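# Mount the loose gear on the gearbox's empty pin

## Task

Seat the loose gear on the gearbox's vacant pin so that its teeth mesh with both the central gear and the outer ring and it rests level and as low as the two gears already there. It must never drop more than about a finger's width, and never from higher than the tops of the gear pins. Once it is above its pin, release it only after the pin has gone into the gear's bore and its teeth line up with the ring's. Then, with the gripper empty, withdraw so the gripper ends up at least 11 cm from the gears.

## Robot and tools

Robot: a single six-joint arm (wxai_follower) with one parallel two-finger gripper. The fingers point along the gripper's own +x axis and close along its y axis. end_effector_position is the spot midway between the finger pads, about 3 to 4 cm short of the fingertips. Joints, base outward: waist, shoulder, elbow, wrist pitch, wrist yaw, wrist roll. Ranges in rad: waist -3.054 to 3.054, shoulder 0 to 3.142, elbow 0 to 2.356, wrist pitch and wrist yaw -1.571 to 1.571, wrist roll -3.142 to 3.142.

Frame: every pose is in the scene frame. Its origin sits on the table top under the arm's base, +z is up, and +y lies to the left when facing along +x. The base may be slightly tilted. At long reach the printed hand position can be off from the real one.

A row is always 8 numbers: x, y, z in metres, then the orientation quaternion qw, qx, qy, qz (w first), then the opening. The position and quaternion are an absolute target pose for end_effector_position and end_effector_quat_wxyz, not an offset. The opening is a command on a -1 to 1 scale. +1 is fully open, which is 0.088 m. Empty fingers touch at about -0.80, and anything lower closes them no further. A full close takes at least about 0.5 s. To grasp, command an opening well below grip_measured; the gap between the two sets the squeeze. Readings may be off by about 1 mm of opening, consistently. A target more than 0.6 m from the last reported position along any gripper axis is refused and nothing is sent. On each control step the commanded pose is clipped to within 70 mm and 16 degrees of the measured pose. If both cannot be met, position wins over orientation. Resend the desired quaternion in every row rather than copying a possibly drifted reported one.

Tools:
- execute_actions(actions, pictures): actions is a list holding one item or none. An empty list sends nothing and just reports the state. An item {"rows": [...], "steps": n} plays up to 15 rows, one per control step of 1/30 s; n is at most 15 and defaults to 15, and the last row repeats if rows run out. An item with only {"steps": n} (n up to 300) is a pause that returns once n steps have passed since the previous result, with your thinking time included. pictures (true/false) chooses whether camera images come back.
- move(target, speed): target is one 8-number row as above, an absolute pose plus opening. The gripper follows a straight path toward it lasting 0.5 to 10 s; if longer, it halts at 10 s before arriving. speed is in m/s, 0.002 to 0.5, default 0.25; turning is capped at twice that in rad/s. The opening is applied at the start. The path does not avoid obstacles, and the hand may lag, drift off line, or exceed speed, especially with the arm stretched out. Faster moves and targets set deeper beyond a contact push harder. The result adds a move: line with the outcome (done, off_target, moving, held, fault), any limits (paced = the pose was clipped; held = a check blocked some steps, after which the arm may rush), and the distance to target.
- wait(seconds): 0 to 10 s with no new command.
- zoom_image(camera, region): enlarges [x0, y0, x1, y1] pixels (origin top-left, at most 504 by 504) of the latest image from cam_head_left, cam_head_right, cam_high, cam_low or cam_wrist. All images are 504x504.
- show_instructions(): displays the reference images.
- read_manual(section): licence texts only.
- finished_scene(scene): ends and grades the current scene (number 1 here); irreversible.

Results: the state line shows gripper position, quaternion and linear/angular velocities. Joint positions and Joint velocities list the six joints in the order above, then the finger-pad gap in metres. grip_measured is the measured opening on the command scale. Joint torques follow the same joint order; they include offsets, scaling and noise and are nonzero even in free air. "pose unreachable" means the clearance check altered or blocked the command (the mount under the base counts as arm); HELD flags each step where this happened. "Hand target" is the pose the controller is currently driving toward. After an action ends the arm only continues to the last clipped pose, so long moves may need several calls. Friction can leave the hand short or slightly tilted, and tiny moves may not happen; check the reported pose and correct it.

Hazards: a torque reaching a joint's load limit (waist 18.2, shoulder 22.5, elbow 22.4, wrist pitch 5.92, wrist yaw 5.9, wrist roll 5.54 N m, held weight included) freezes the arm for 10 s and drops the rest of the call. Holding loads heats motors; MOTOR HOT appears from 50 °C, and at 95 °C an OVER-TEMPERATURE FAULT holds the arm, possibly followed by power loss and a limp arm with the gripper opening. Avoid dropping or letting the gear slip, slamming, hard pushes, and knocking anything off the table, which fails the job. Loose objects may occasionally get a brief shove from outside.

Each tool is called after "Call:" as a command line: name --argument value for each argument, lists and objects as JSON in quotes; but a table of rows of numbers goes row by row, as --pt "numbers of a row", without its own name.

Reference images:

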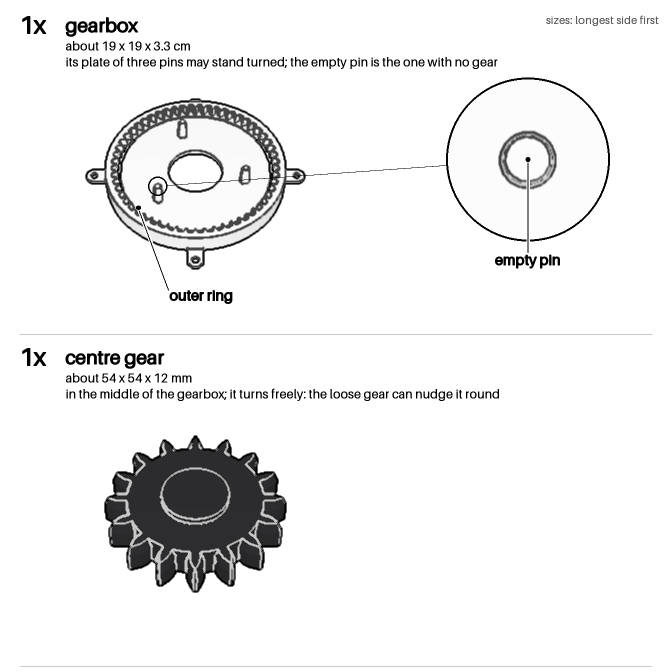

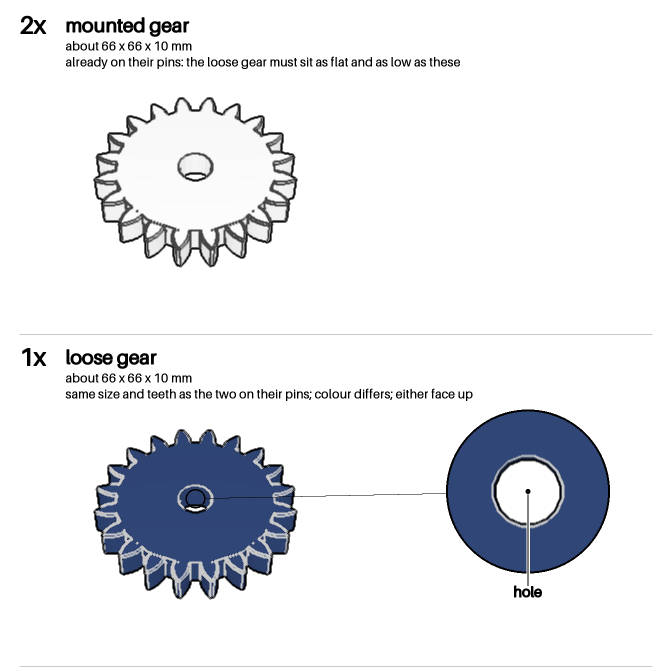

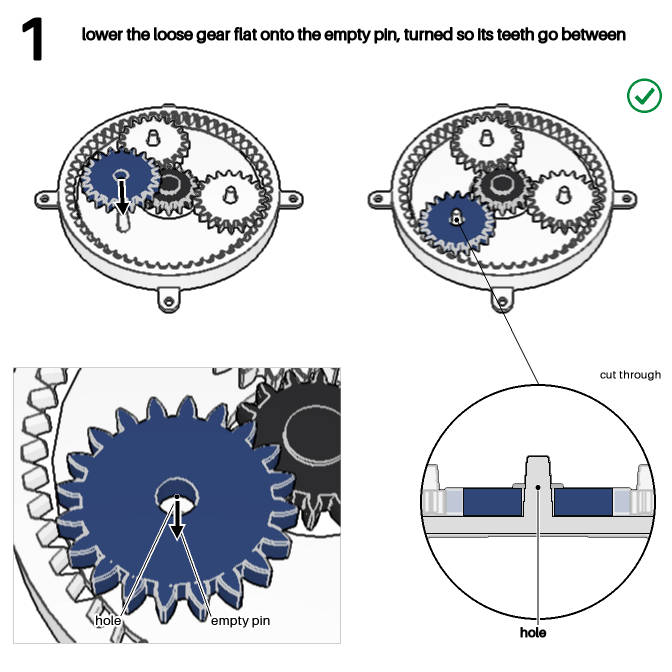

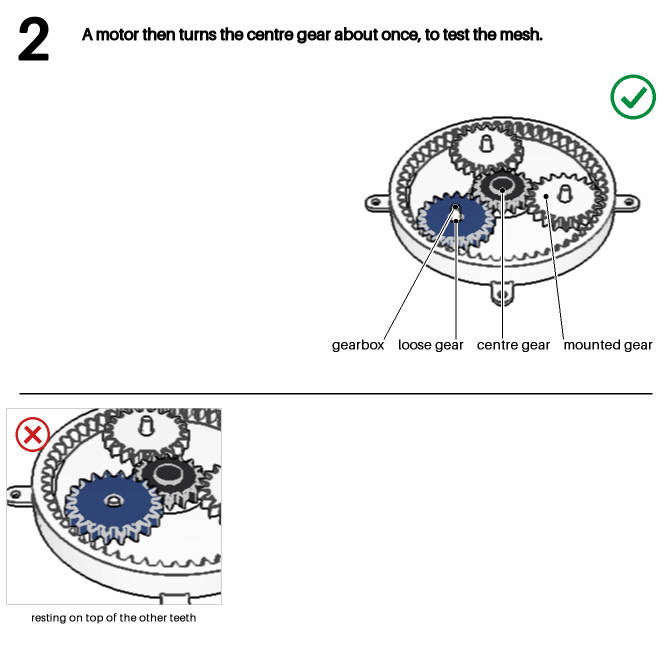

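## Session

Call:
execute_actions --actions '[]'

Scene clock: 0.00 s of 4147.00 s.
end_effector_position=(+0.3103, +0.2511, +0.2744) grip_measured=+0.827 end_effector_quat_wxyz=(+0.919, -0.393, -0.024, +0.028) end_effector_velocity=(+0.001, +0.000, -0.000) end_effector_angular_velocity=(-0.008, +0.001, +0.005)
Joint positions: [0.017 0.858 0.663 0.24  0.01  0.015 0.08 ]
Joint velocities: [-0.002  0.002 -0.002  0.007 -0.007 -0.007 -0.   ]
Joint torques (N m, as the arm reports them, + toward a larger angle): no reading
Motor temperatures (°C, as the motors report them): [26 25 23 24 25 23]
Heat: hottest waist 26 °C (+0.0 °C/min).
Hand target: +0.310, +0.251, +0.274; +0.919, -0.393, -0.024, +0.028

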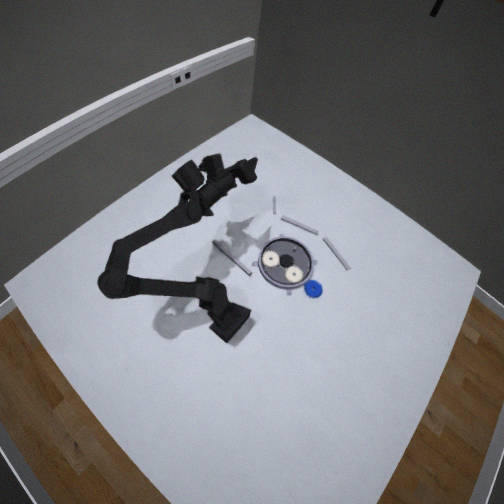

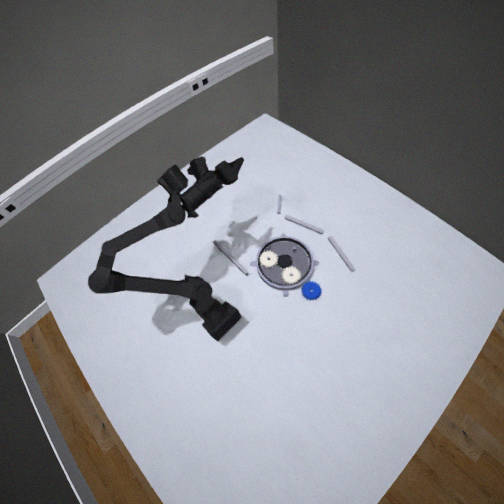

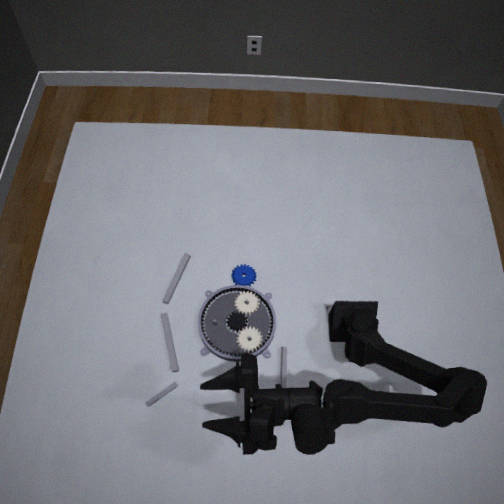

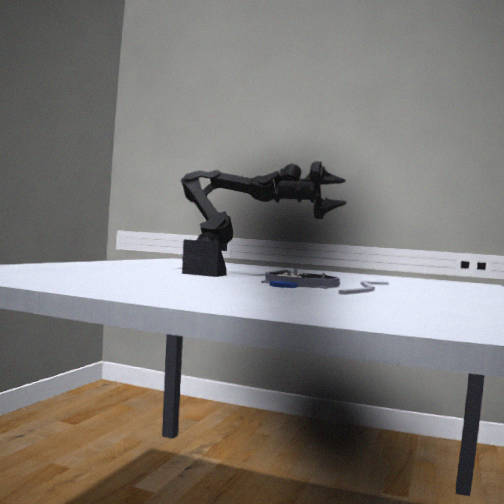

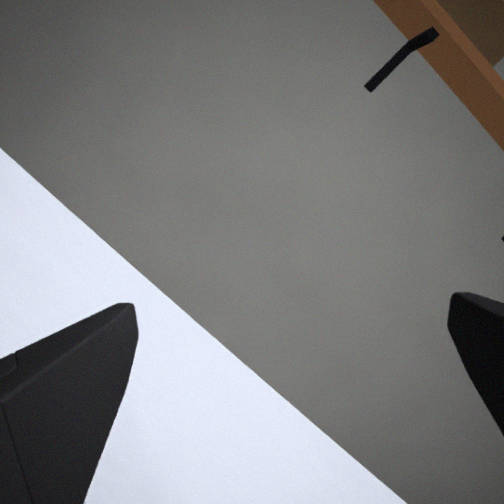

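Call:
move --target '[0.24,-0.11,0.2,0.707,0,0.707,0,1]'

Scene clock: 5.17 s of 4147.00 s.
end_effector_position=(+0.2373, -0.1089, +0.1971) grip_measured=+0.990 end_effector_quat_wxyz=(+0.704, -0.002, +0.710, +0.007) end_effector_velocity=(-0.002, -0.001, -0.001) end_effector_angular_velocity=(+0.017, +0.016, +0.008)
Joint positions: [-0.897  2.341  1.553 -1.495 -0.476 -1.06   0.088]
Joint velocities: [-0.002  0.017  0.012 -0.022  0.007 -0.022 -0.   ]
Joint torques (N m, as the arm reports them, + toward a larger angle): [-4.97 -3.79  7.91  0.05  0.09 -0.09]
Motor temperatures (°C, as the motors report them): [26 25 23 24 25 23]
Heat: hottest waist 26 °C (+0.0 °C/min).
Hand target: +0.237, -0.112, +0.198; +0.704, -0.002, +0.710, +0.007
Off the commanded pose: 0.004 m, 1 deg.
move: done

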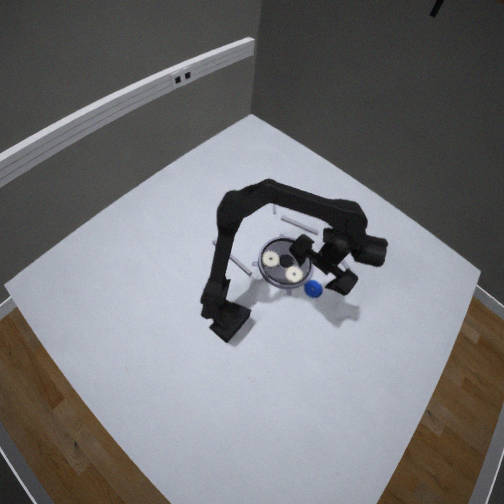

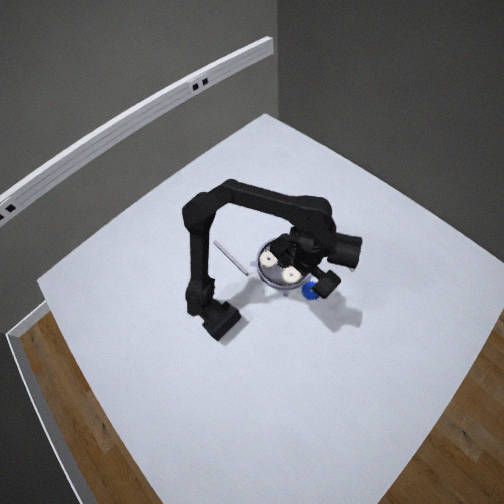

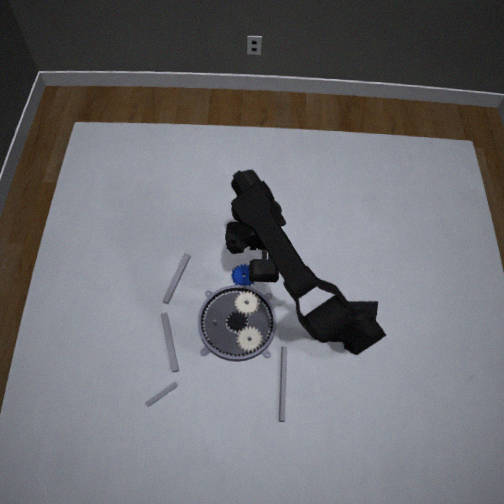

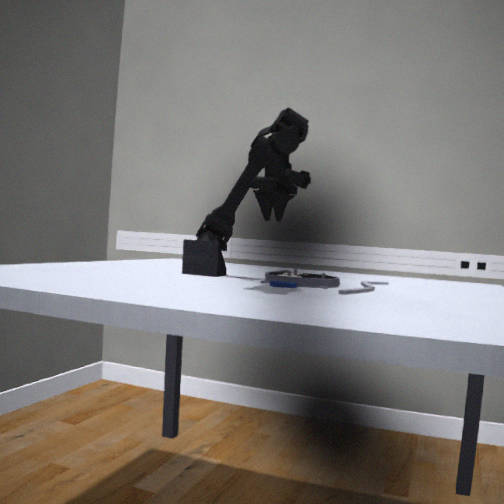

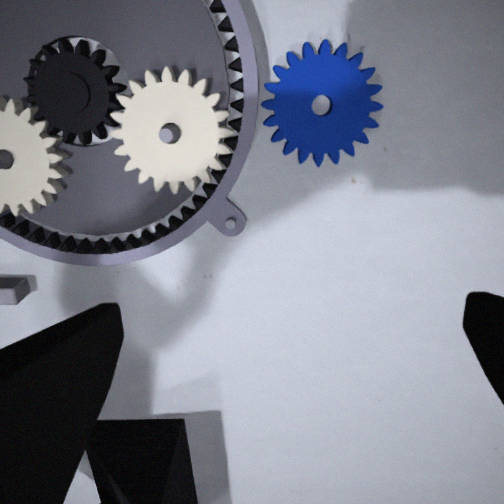

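Call:
move --target '[0.27,-0.124,0.1,0.707,0,0.707,0,1]'

Scene clock: 7.80 s of 4147.00 s.
end_effector_position=(+0.2723, -0.1238, +0.1036) grip_measured=+0.990 end_effector_quat_wxyz=(+0.708, -0.007, +0.706, -0.000) end_effector_velocity=(-0.000, +0.004, -0.003) end_effector_angular_velocity=(+0.025, -0.006, -0.015)
Joint positions: [-0.718  2.428  1.375 -1.122 -0.585 -0.881  0.088]
Joint velocities: [ 0.002  0.002 -0.007 -0.007 -0.022  0.007 -0.   ]
Joint torques (N m, as the arm reports them, + toward a larger angle): [-5.34 -4.38  5.04  0.47 -0.11  0.09]
Motor temperatures (°C, as the motors report them): [26 25 24 24 25 23]
Heat: hottest waist 26 °C (+0.0 °C/min).
Hand target: +0.270, -0.124, +0.100; +0.707, -0.000, +0.707, -0.000
Off the commanded pose: 0.004 m, 1 deg.
move: done

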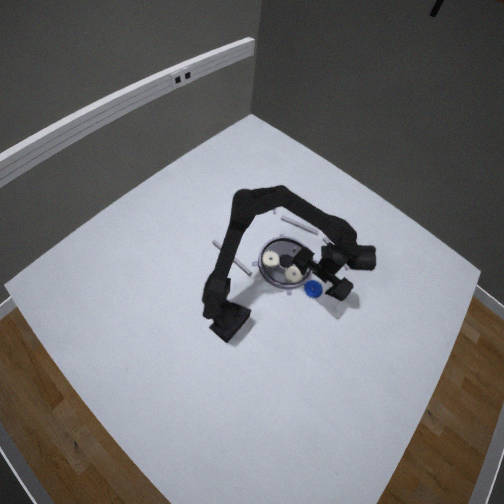

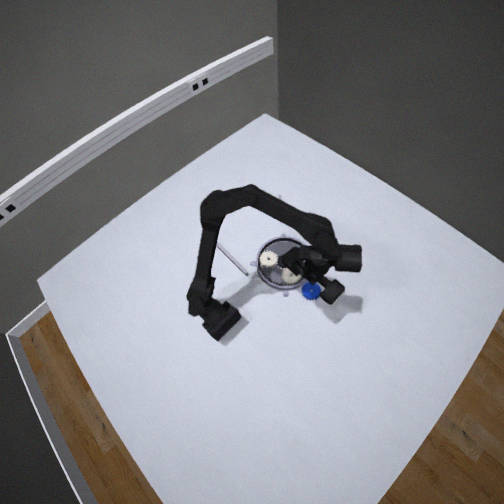

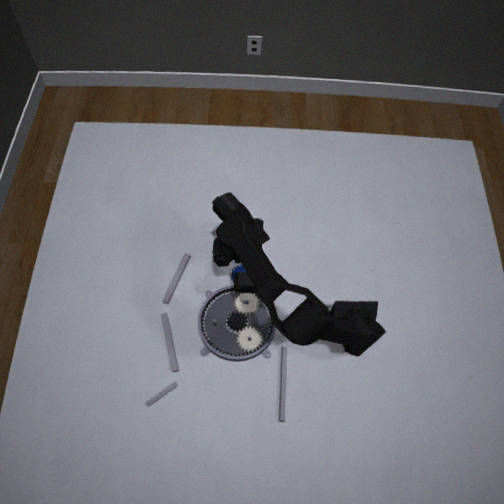

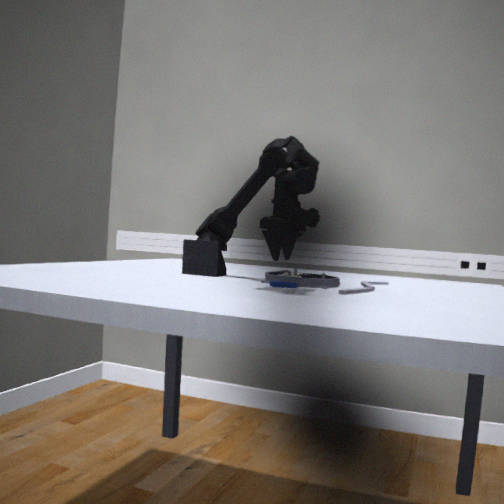

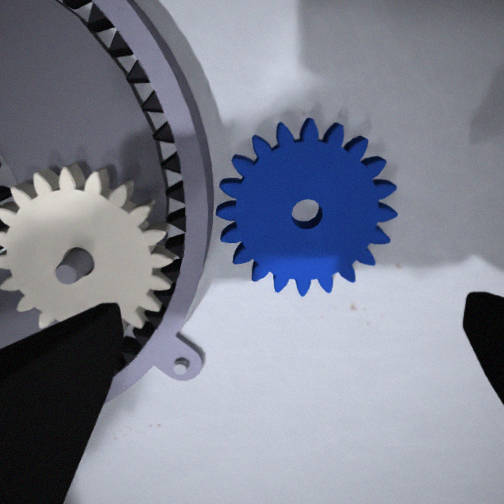

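Call:
move --target '[0.287,-0.128,0.09,0.5,-0.5,0.5,0.5,1]'

Scene clock: 12.50 s of 4147.00 s.
end_effector_position=(+0.2849, -0.1264, +0.0902) grip_measured=+0.990 end_effector_quat_wxyz=(+0.501, -0.498, +0.503, +0.499) end_effector_velocity=(-0.001, +0.002, +0.001) end_effector_angular_velocity=(+0.010, -0.003, +0.031)
Joint positions: [-0.679  2.476  1.409 -1.101 -0.608 -2.403  0.088]
Joint velocities: [-0.002 -0.002 -0.002 -0.007 -0.007 -0.037 -0.   ]
Joint torques (N m, as the arm reports them, + toward a larger angle): [-5.54 -4.47  7.2   0.24 -0.11 -0.11]
Motor temperatures (°C, as the motors report them): [27 26 24 24 25 24]
Heat: hottest waist 27 °C (+4.8 °C/min).
Hand target: +0.287, -0.128, +0.090; +0.500, -0.500, +0.500, +0.500
Off the commanded pose: 0.003 m, 0 deg.
move: done

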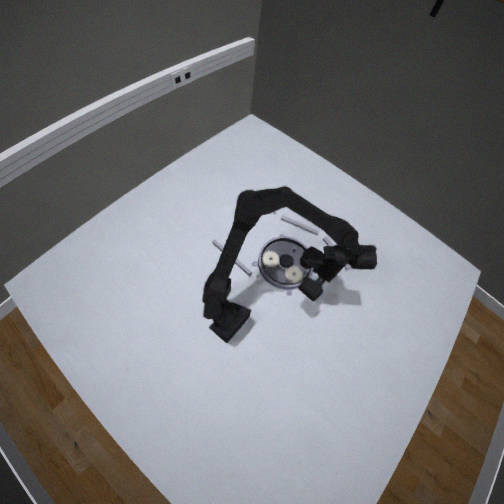

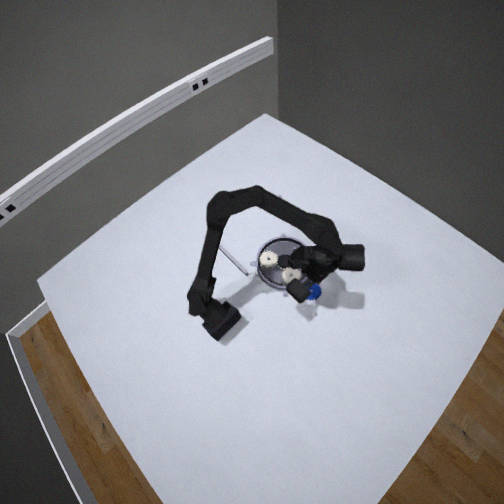

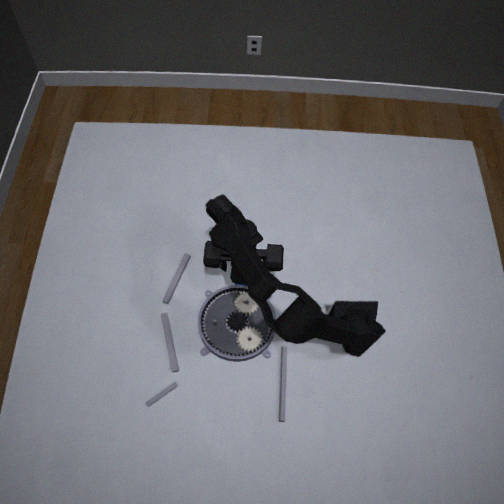

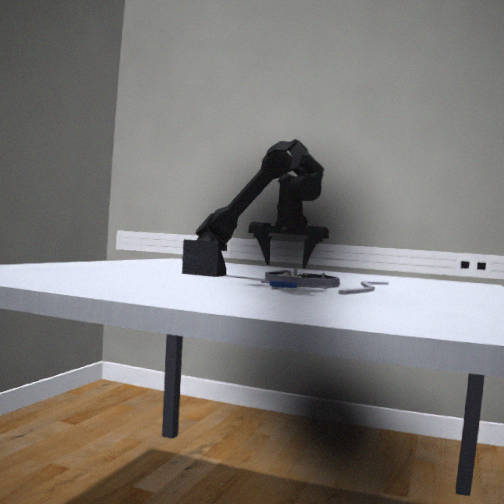

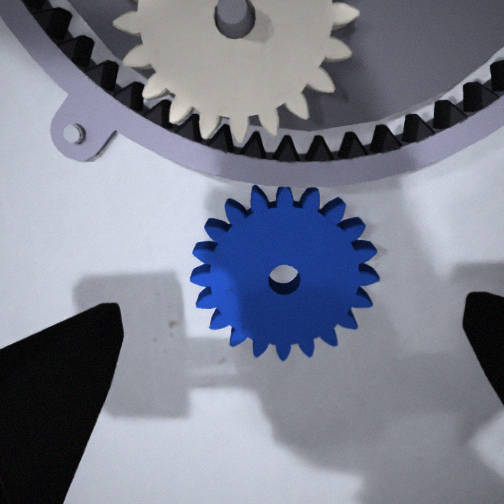

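Call:
move --target '[0.281,-0.131,0.04,0.5,-0.5,0.5,0.5,1]' --speed 0.1

Call:
move --target '[0.281,-0.131,0.04,0.5,-0.5,0.5,0.5,0.0]'

Scene clock: 14.40 s of 4147.00 s.
end_effector_position=(+0.2838, -0.1310, +0.0434) grip_measured=+0.990 end_effector_quat_wxyz=(+0.496, -0.506, +0.499, +0.499) end_effector_velocity=(+0.000, -0.001, -0.001) end_effector_angular_velocity=(-0.001, -0.014, -0.016)
Joint positions: [-0.609  2.515  1.295 -0.891 -0.646 -2.34   0.088]
Joint velocities: [-0.002 -0.002 -0.012  0.022 -0.007  0.022 -0.   ]
Joint torques (N m, as the arm reports them, + toward a larger angle): [-5.58 -4.59  4.49  0.39 -0.12  0.13]
Motor temperatures (°C, as the motors report them): [27 26 24 24 25 24]
Heat: hottest waist 27 °C (+4.2 °C/min).
Hand target: +0.281, -0.131, +0.040; +0.500, -0.500, +0.500, +0.500
Off the commanded pose: 0.004 m, 1 deg.
move: done

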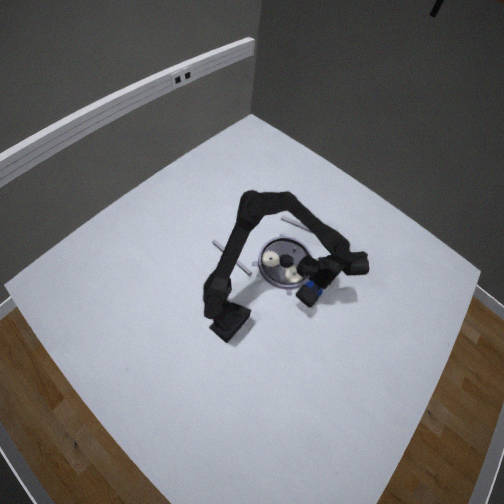

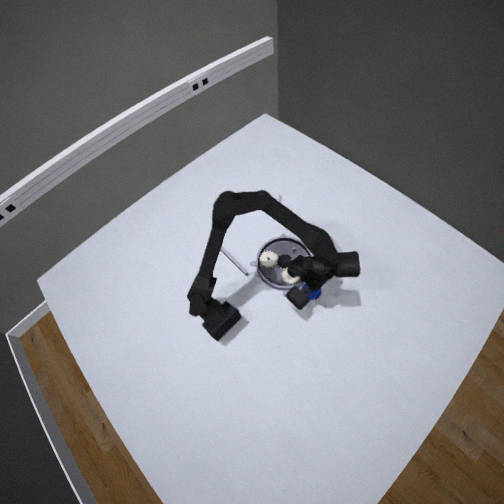

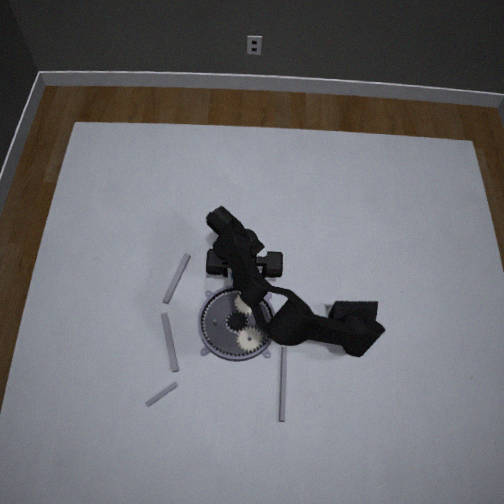

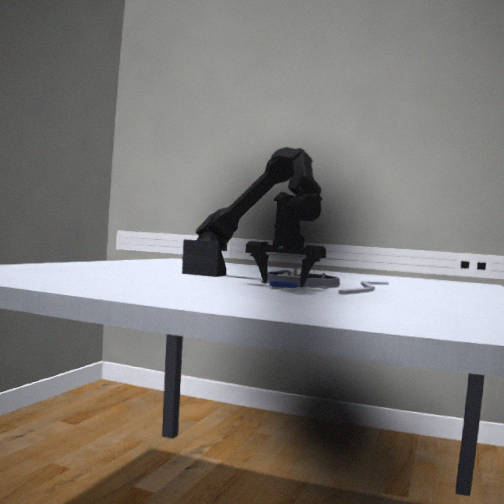

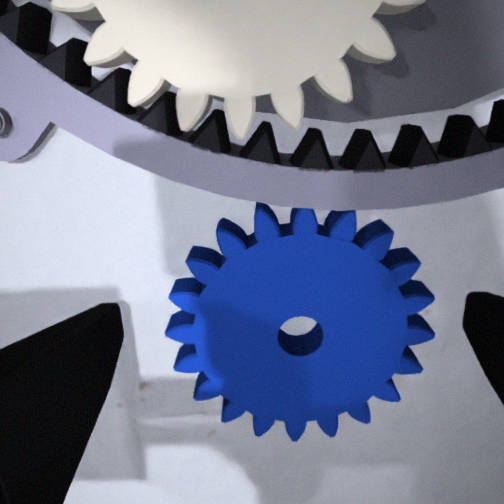

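Scene clock: 15.10 s of 4147.00 s.
end_effector_position=(+0.2837, -0.1310, +0.0433) grip_measured=+0.523 end_effector_quat_wxyz=(+0.496, -0.506, +0.499, +0.499) end_effector_velocity=(+0.002, -0.003, -0.001) end_effector_angular_velocity=(-0.004, -0.016, +0.031)
Joint positions: [-0.609  2.515  1.294 -0.89  -0.645 -2.34   0.065]
Joint velocities: [-0.002  0.002 -0.002  0.022 -0.007 -0.022 -0.   ]
Joint torques (N m, as the arm reports them, + toward a larger angle): [-5.61 -4.63  4.37  0.43 -0.12  0.1 ]
Motor temperatures (°C, as the motors report them): [28 26 24 24 25 24]
Heat: hottest waist 28 °C (+7.9 °C/min).
Hand target: +0.281, -0.131, +0.040; +0.500, -0.500, +0.500, +0.500
Off the commanded pose: 0.004 m, 1 deg.
move: done

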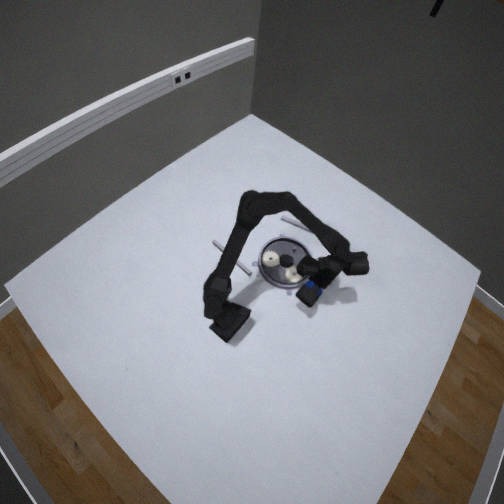

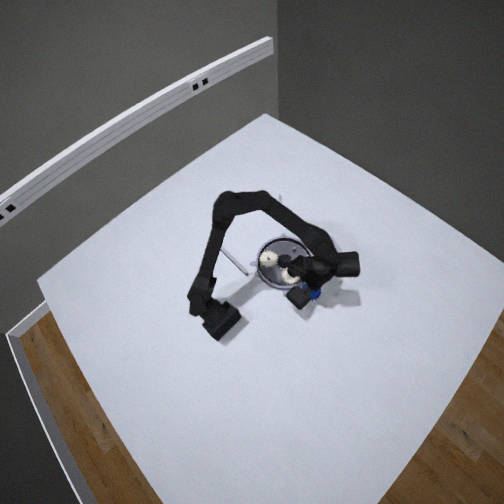

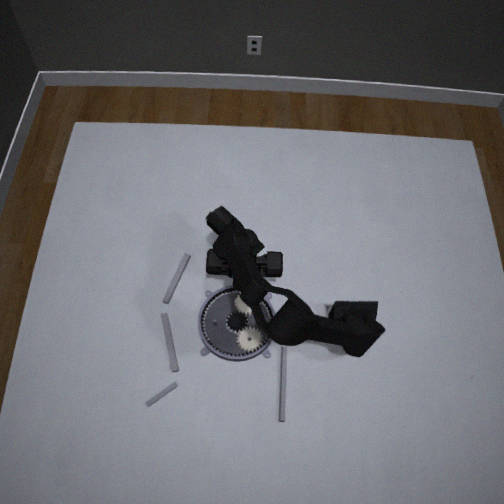

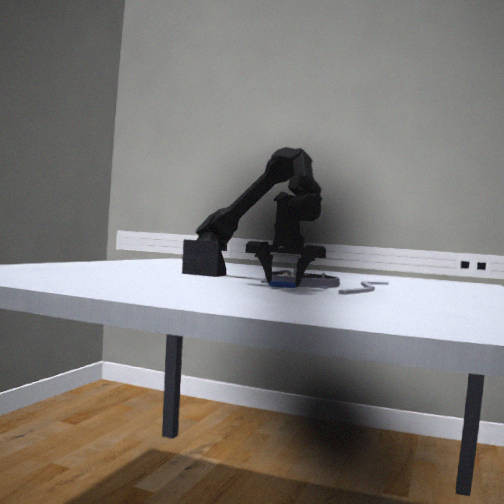

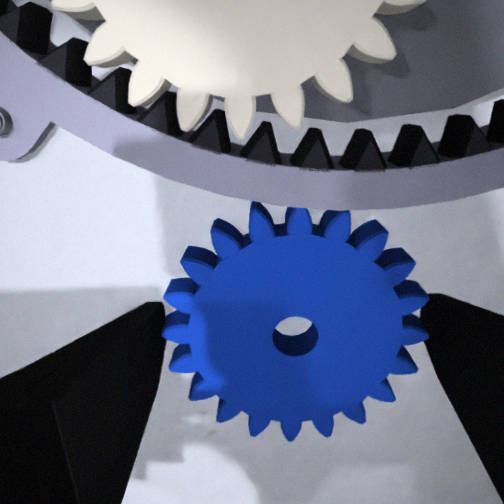

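Call:
move --target '[0.283,-0.131,0.1,0.5,-0.5,0.5,0.5,0.0]' --speed 0.15

Call:
move --target '[0.36,-0.005,0.1,0.707,0,0.707,0,0.0]' --speed 0.2

Scene clock: 17.53 s of 4147.00 s.
end_effector_position=(+0.2801, -0.1299, +0.0939) grip_measured=+0.523 end_effector_quat_wxyz=(+0.503, -0.492, +0.502, +0.504) end_effector_velocity=(-0.000, +0.001, +0.004) end_effector_angular_velocity=(+0.000, +0.007, +0.016)
Joint positions: [-0.7    2.491  1.427 -1.133 -0.6   -2.432  0.065]
Joint velocities: [-0.002 -0.002  0.012 -0.022  0.007 -0.022 -0.   ]
Joint torques (N m, as the arm reports them, + toward a larger angle): [-6.02 -6.13  7.24 -0.04  0.11 -0.11]
Motor temperatures (°C, as the motors report them): [28 27 24 24 25 24]
Heat: hottest waist 28 °C (+6.8 °C/min).
Hand target: +0.283, -0.131, +0.100; +0.500, -0.500, +0.500, +0.500
Off the commanded pose: 0.007 m, 1 deg.
move: done

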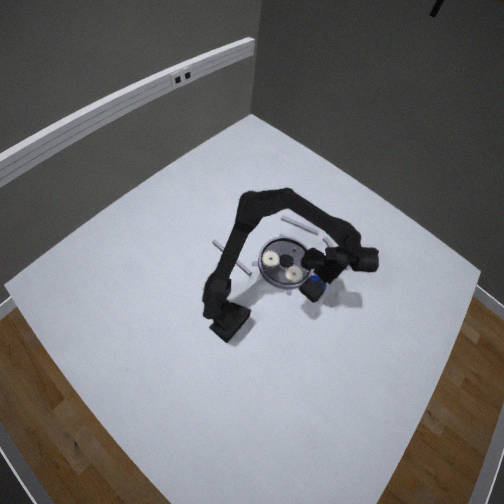

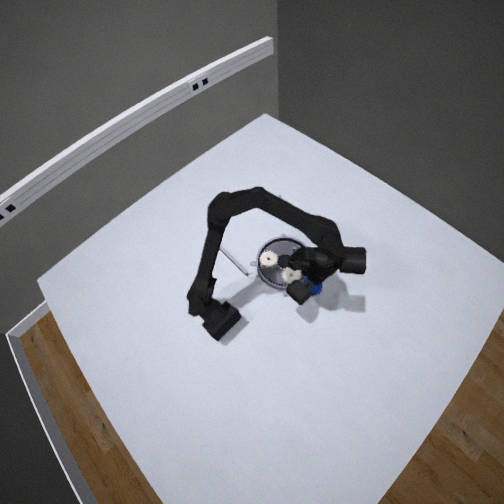

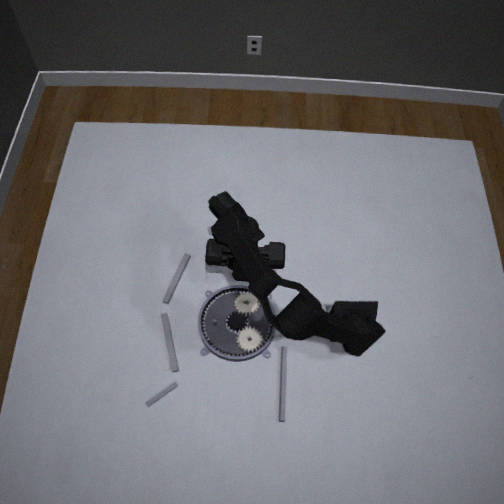

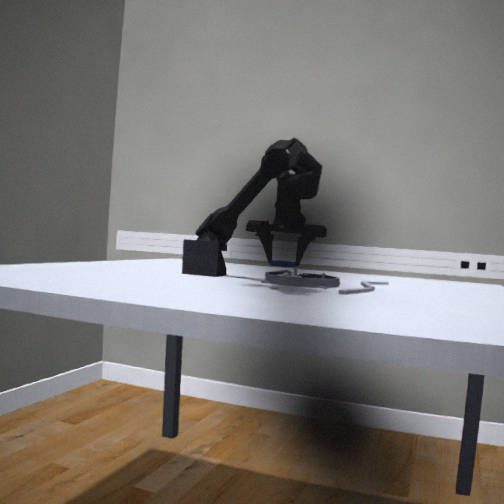

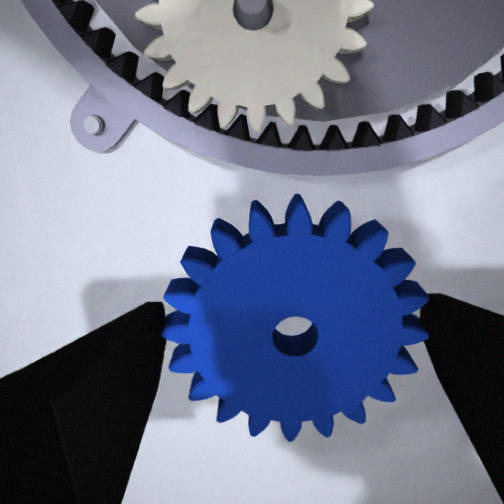

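Scene clock: 21.90 s of 4147.00 s.
end_effector_position=(+0.3575, -0.0087, +0.0951) grip_measured=+0.522 end_effector_quat_wxyz=(+0.702, +0.004, +0.712, -0.002) end_effector_velocity=(-0.000, +0.001, +0.000) end_effector_angular_velocity=(+0.009, -0.001, +0.001)
Joint positions: [-0.402  2.307  1.552 -1.23  -0.74  -0.53   0.065]
Joint velocities: [-0.002  0.002  0.002 -0.007 -0.007 -0.007 -0.   ]
Joint torques (N m, as the arm reports them, + toward a larger angle): [-6.99 -6.14  6.81  0.02 -0.1   0.11]
Motor temperatures (°C, as the motors report them): [29 28 24 24 25 24]
Heat: hottest waist 29 °C (+8.2 °C/min).
Hand target: +0.361, -0.005, +0.100; +0.708, -0.001, +0.707, -0.001
Off the commanded pose: 0.007 m, 1 deg.
move: done

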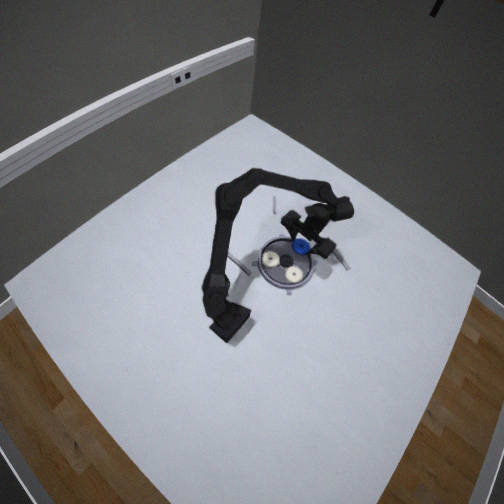

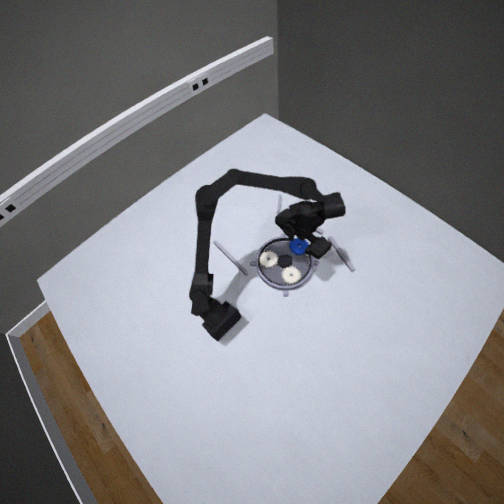

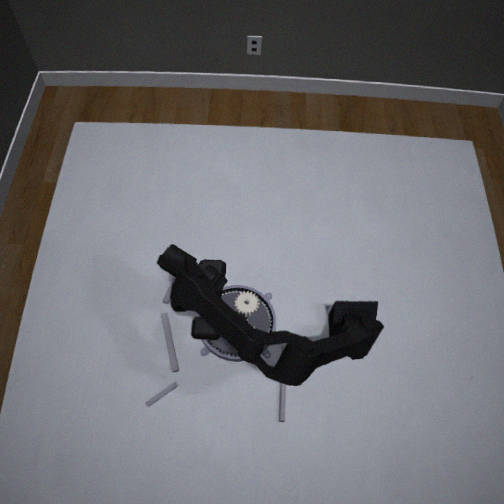

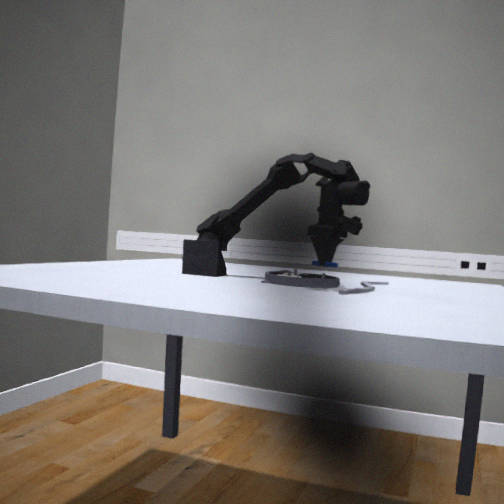

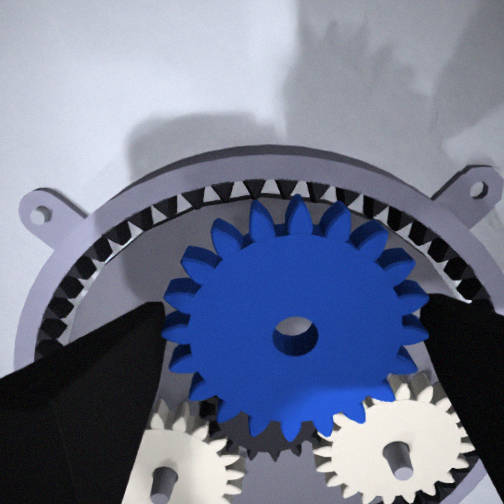

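Call:
move --target '[0.365,0.003,0.088,0.707,0,0.707,0,0.0]' --speed 0.05

Scene clock: 24.77 s of 4147.00 s.
end_effector_position=(+0.3651, +0.0006, +0.0856) grip_measured=+0.525 end_effector_quat_wxyz=(+0.704, +0.000, +0.710, -0.001) end_effector_velocity=(+0.001, +0.000, +0.001) end_effector_angular_velocity=(+0.004, -0.010, +0.011)
Joint positions: [-0.363  2.301  1.548 -1.192 -0.754 -0.482  0.065]
Joint velocities: [-0.002 -0.002 -0.002  0.007 -0.007 -0.007 -0.   ]
Joint torques (N m, as the arm reports them, + toward a larger angle): [-7.14 -6.22  4.54  0.43 -0.12  0.11]
Motor temperatures (°C, as the motors report them): [30 28 24 24 25 24]
Heat: hottest waist 30 °C (+9.7 °C/min).
Hand target: +0.365, +0.003, +0.088; +0.707, +0.000, +0.707, -0.000
Off the commanded pose: 0.003 m, 1 deg.
move: done

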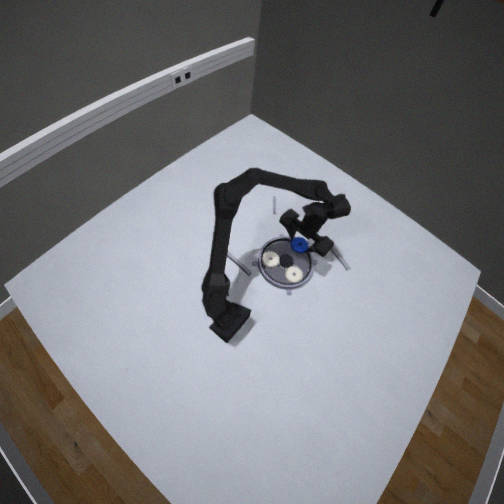

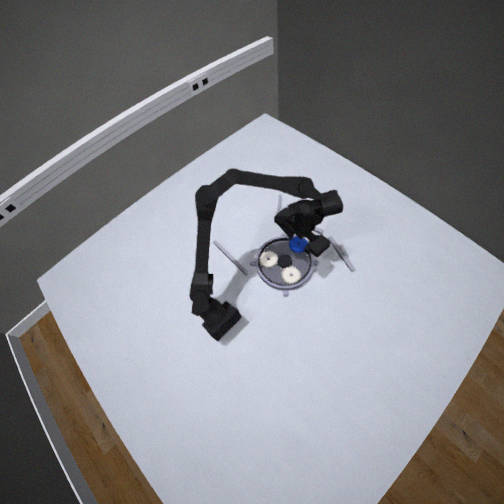

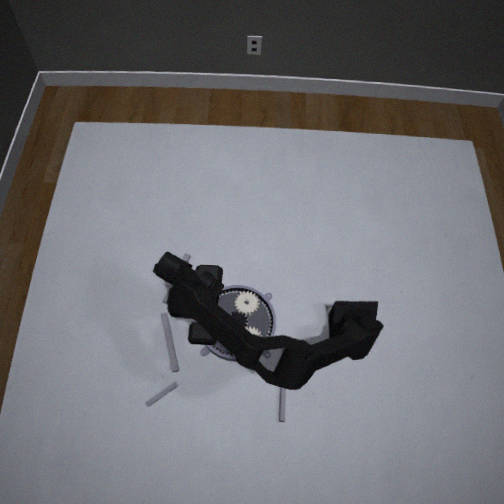

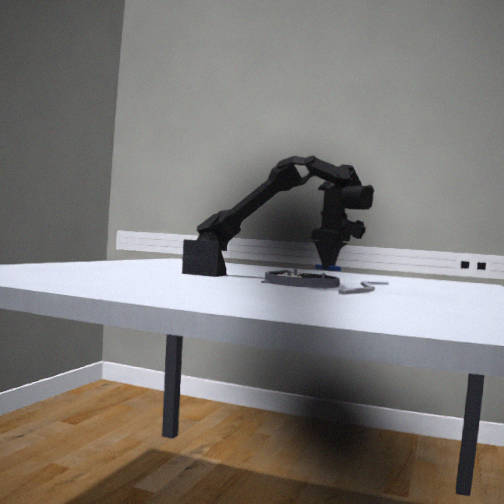

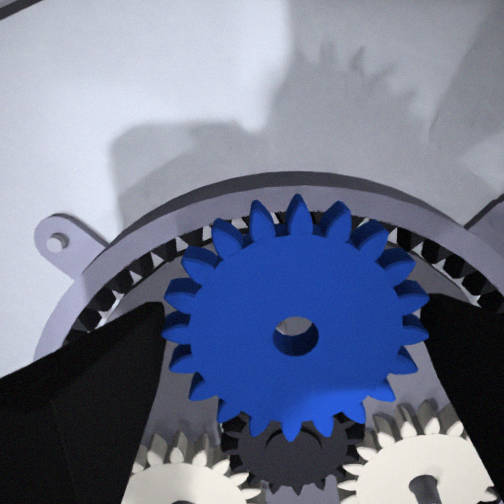

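Call:
move --target '[0.361,0.003,0.078,0.707,0,0.707,0,0.0]' --speed 0.03

Call:
zoom_image --camera "cam_wrist" --region '[150,180,450,480]'

Scene clock: 26.87 s of 4147.00 s.
end_effector_position=(+0.3613, +0.0007, +0.0757) grip_measured=+0.524 end_effector_quat_wxyz=(+0.704, +0.000, +0.710, -0.000) end_effector_velocity=(+0.004, +0.001, +0.001) end_effector_angular_velocity=(+0.010, -0.032, +0.013)
Joint positions: [-0.349  2.29   1.5   -1.142 -0.76  -0.464  0.065]
Joint velocities: [-0.002 -0.012 -0.017  0.037 -0.022  0.007 -0.   ]
Joint torques (N m, as the arm reports them, + toward a larger angle): [-7.06 -6.14  4.44  0.42 -0.11  0.11]
Motor temperatures (°C, as the motors report them): [30 29 24 24 25 24]
Heat: hottest waist 30 °C (+8.9 °C/min).
Hand target: +0.361, +0.003, +0.078; +0.707, -0.000, +0.707, +0.000
Off the commanded pose: 0.003 m, 1 deg.
move: done

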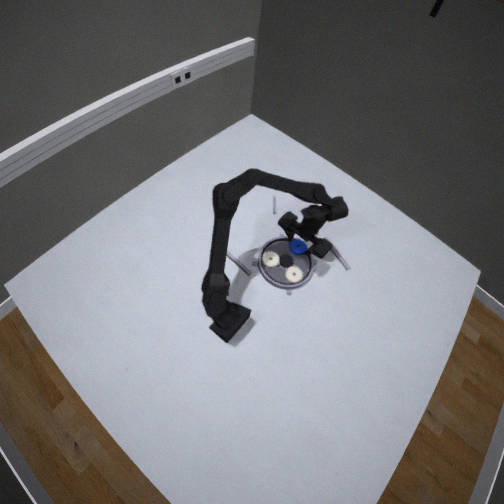

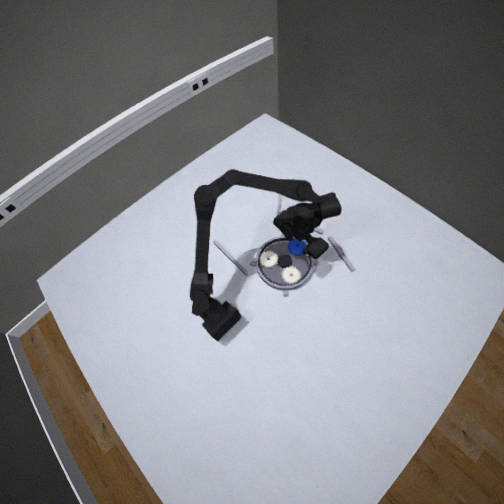

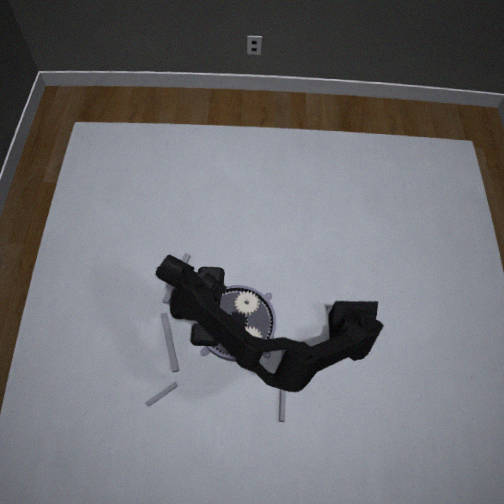

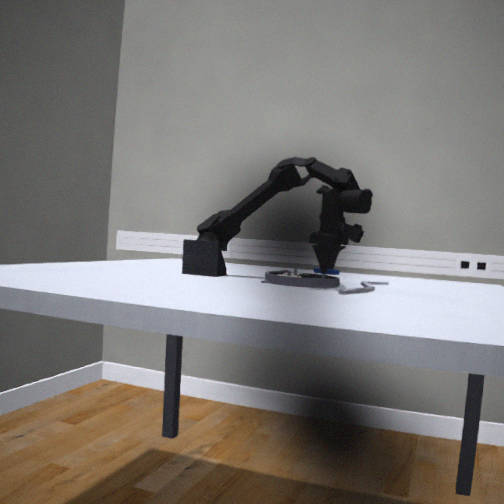

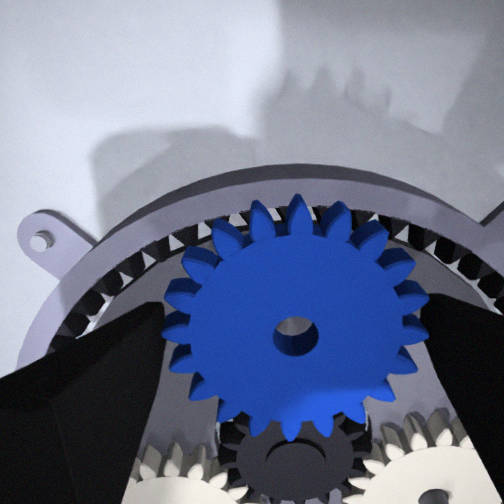

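Region (150, 180, 450, 480) of cam_wrist's 504x504 image, scaled by 1.680, with more detail than that image has.

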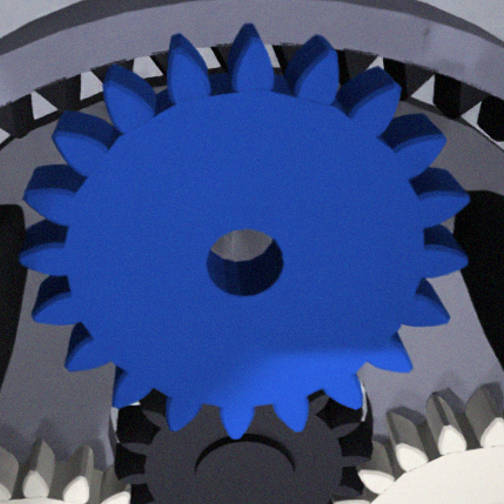

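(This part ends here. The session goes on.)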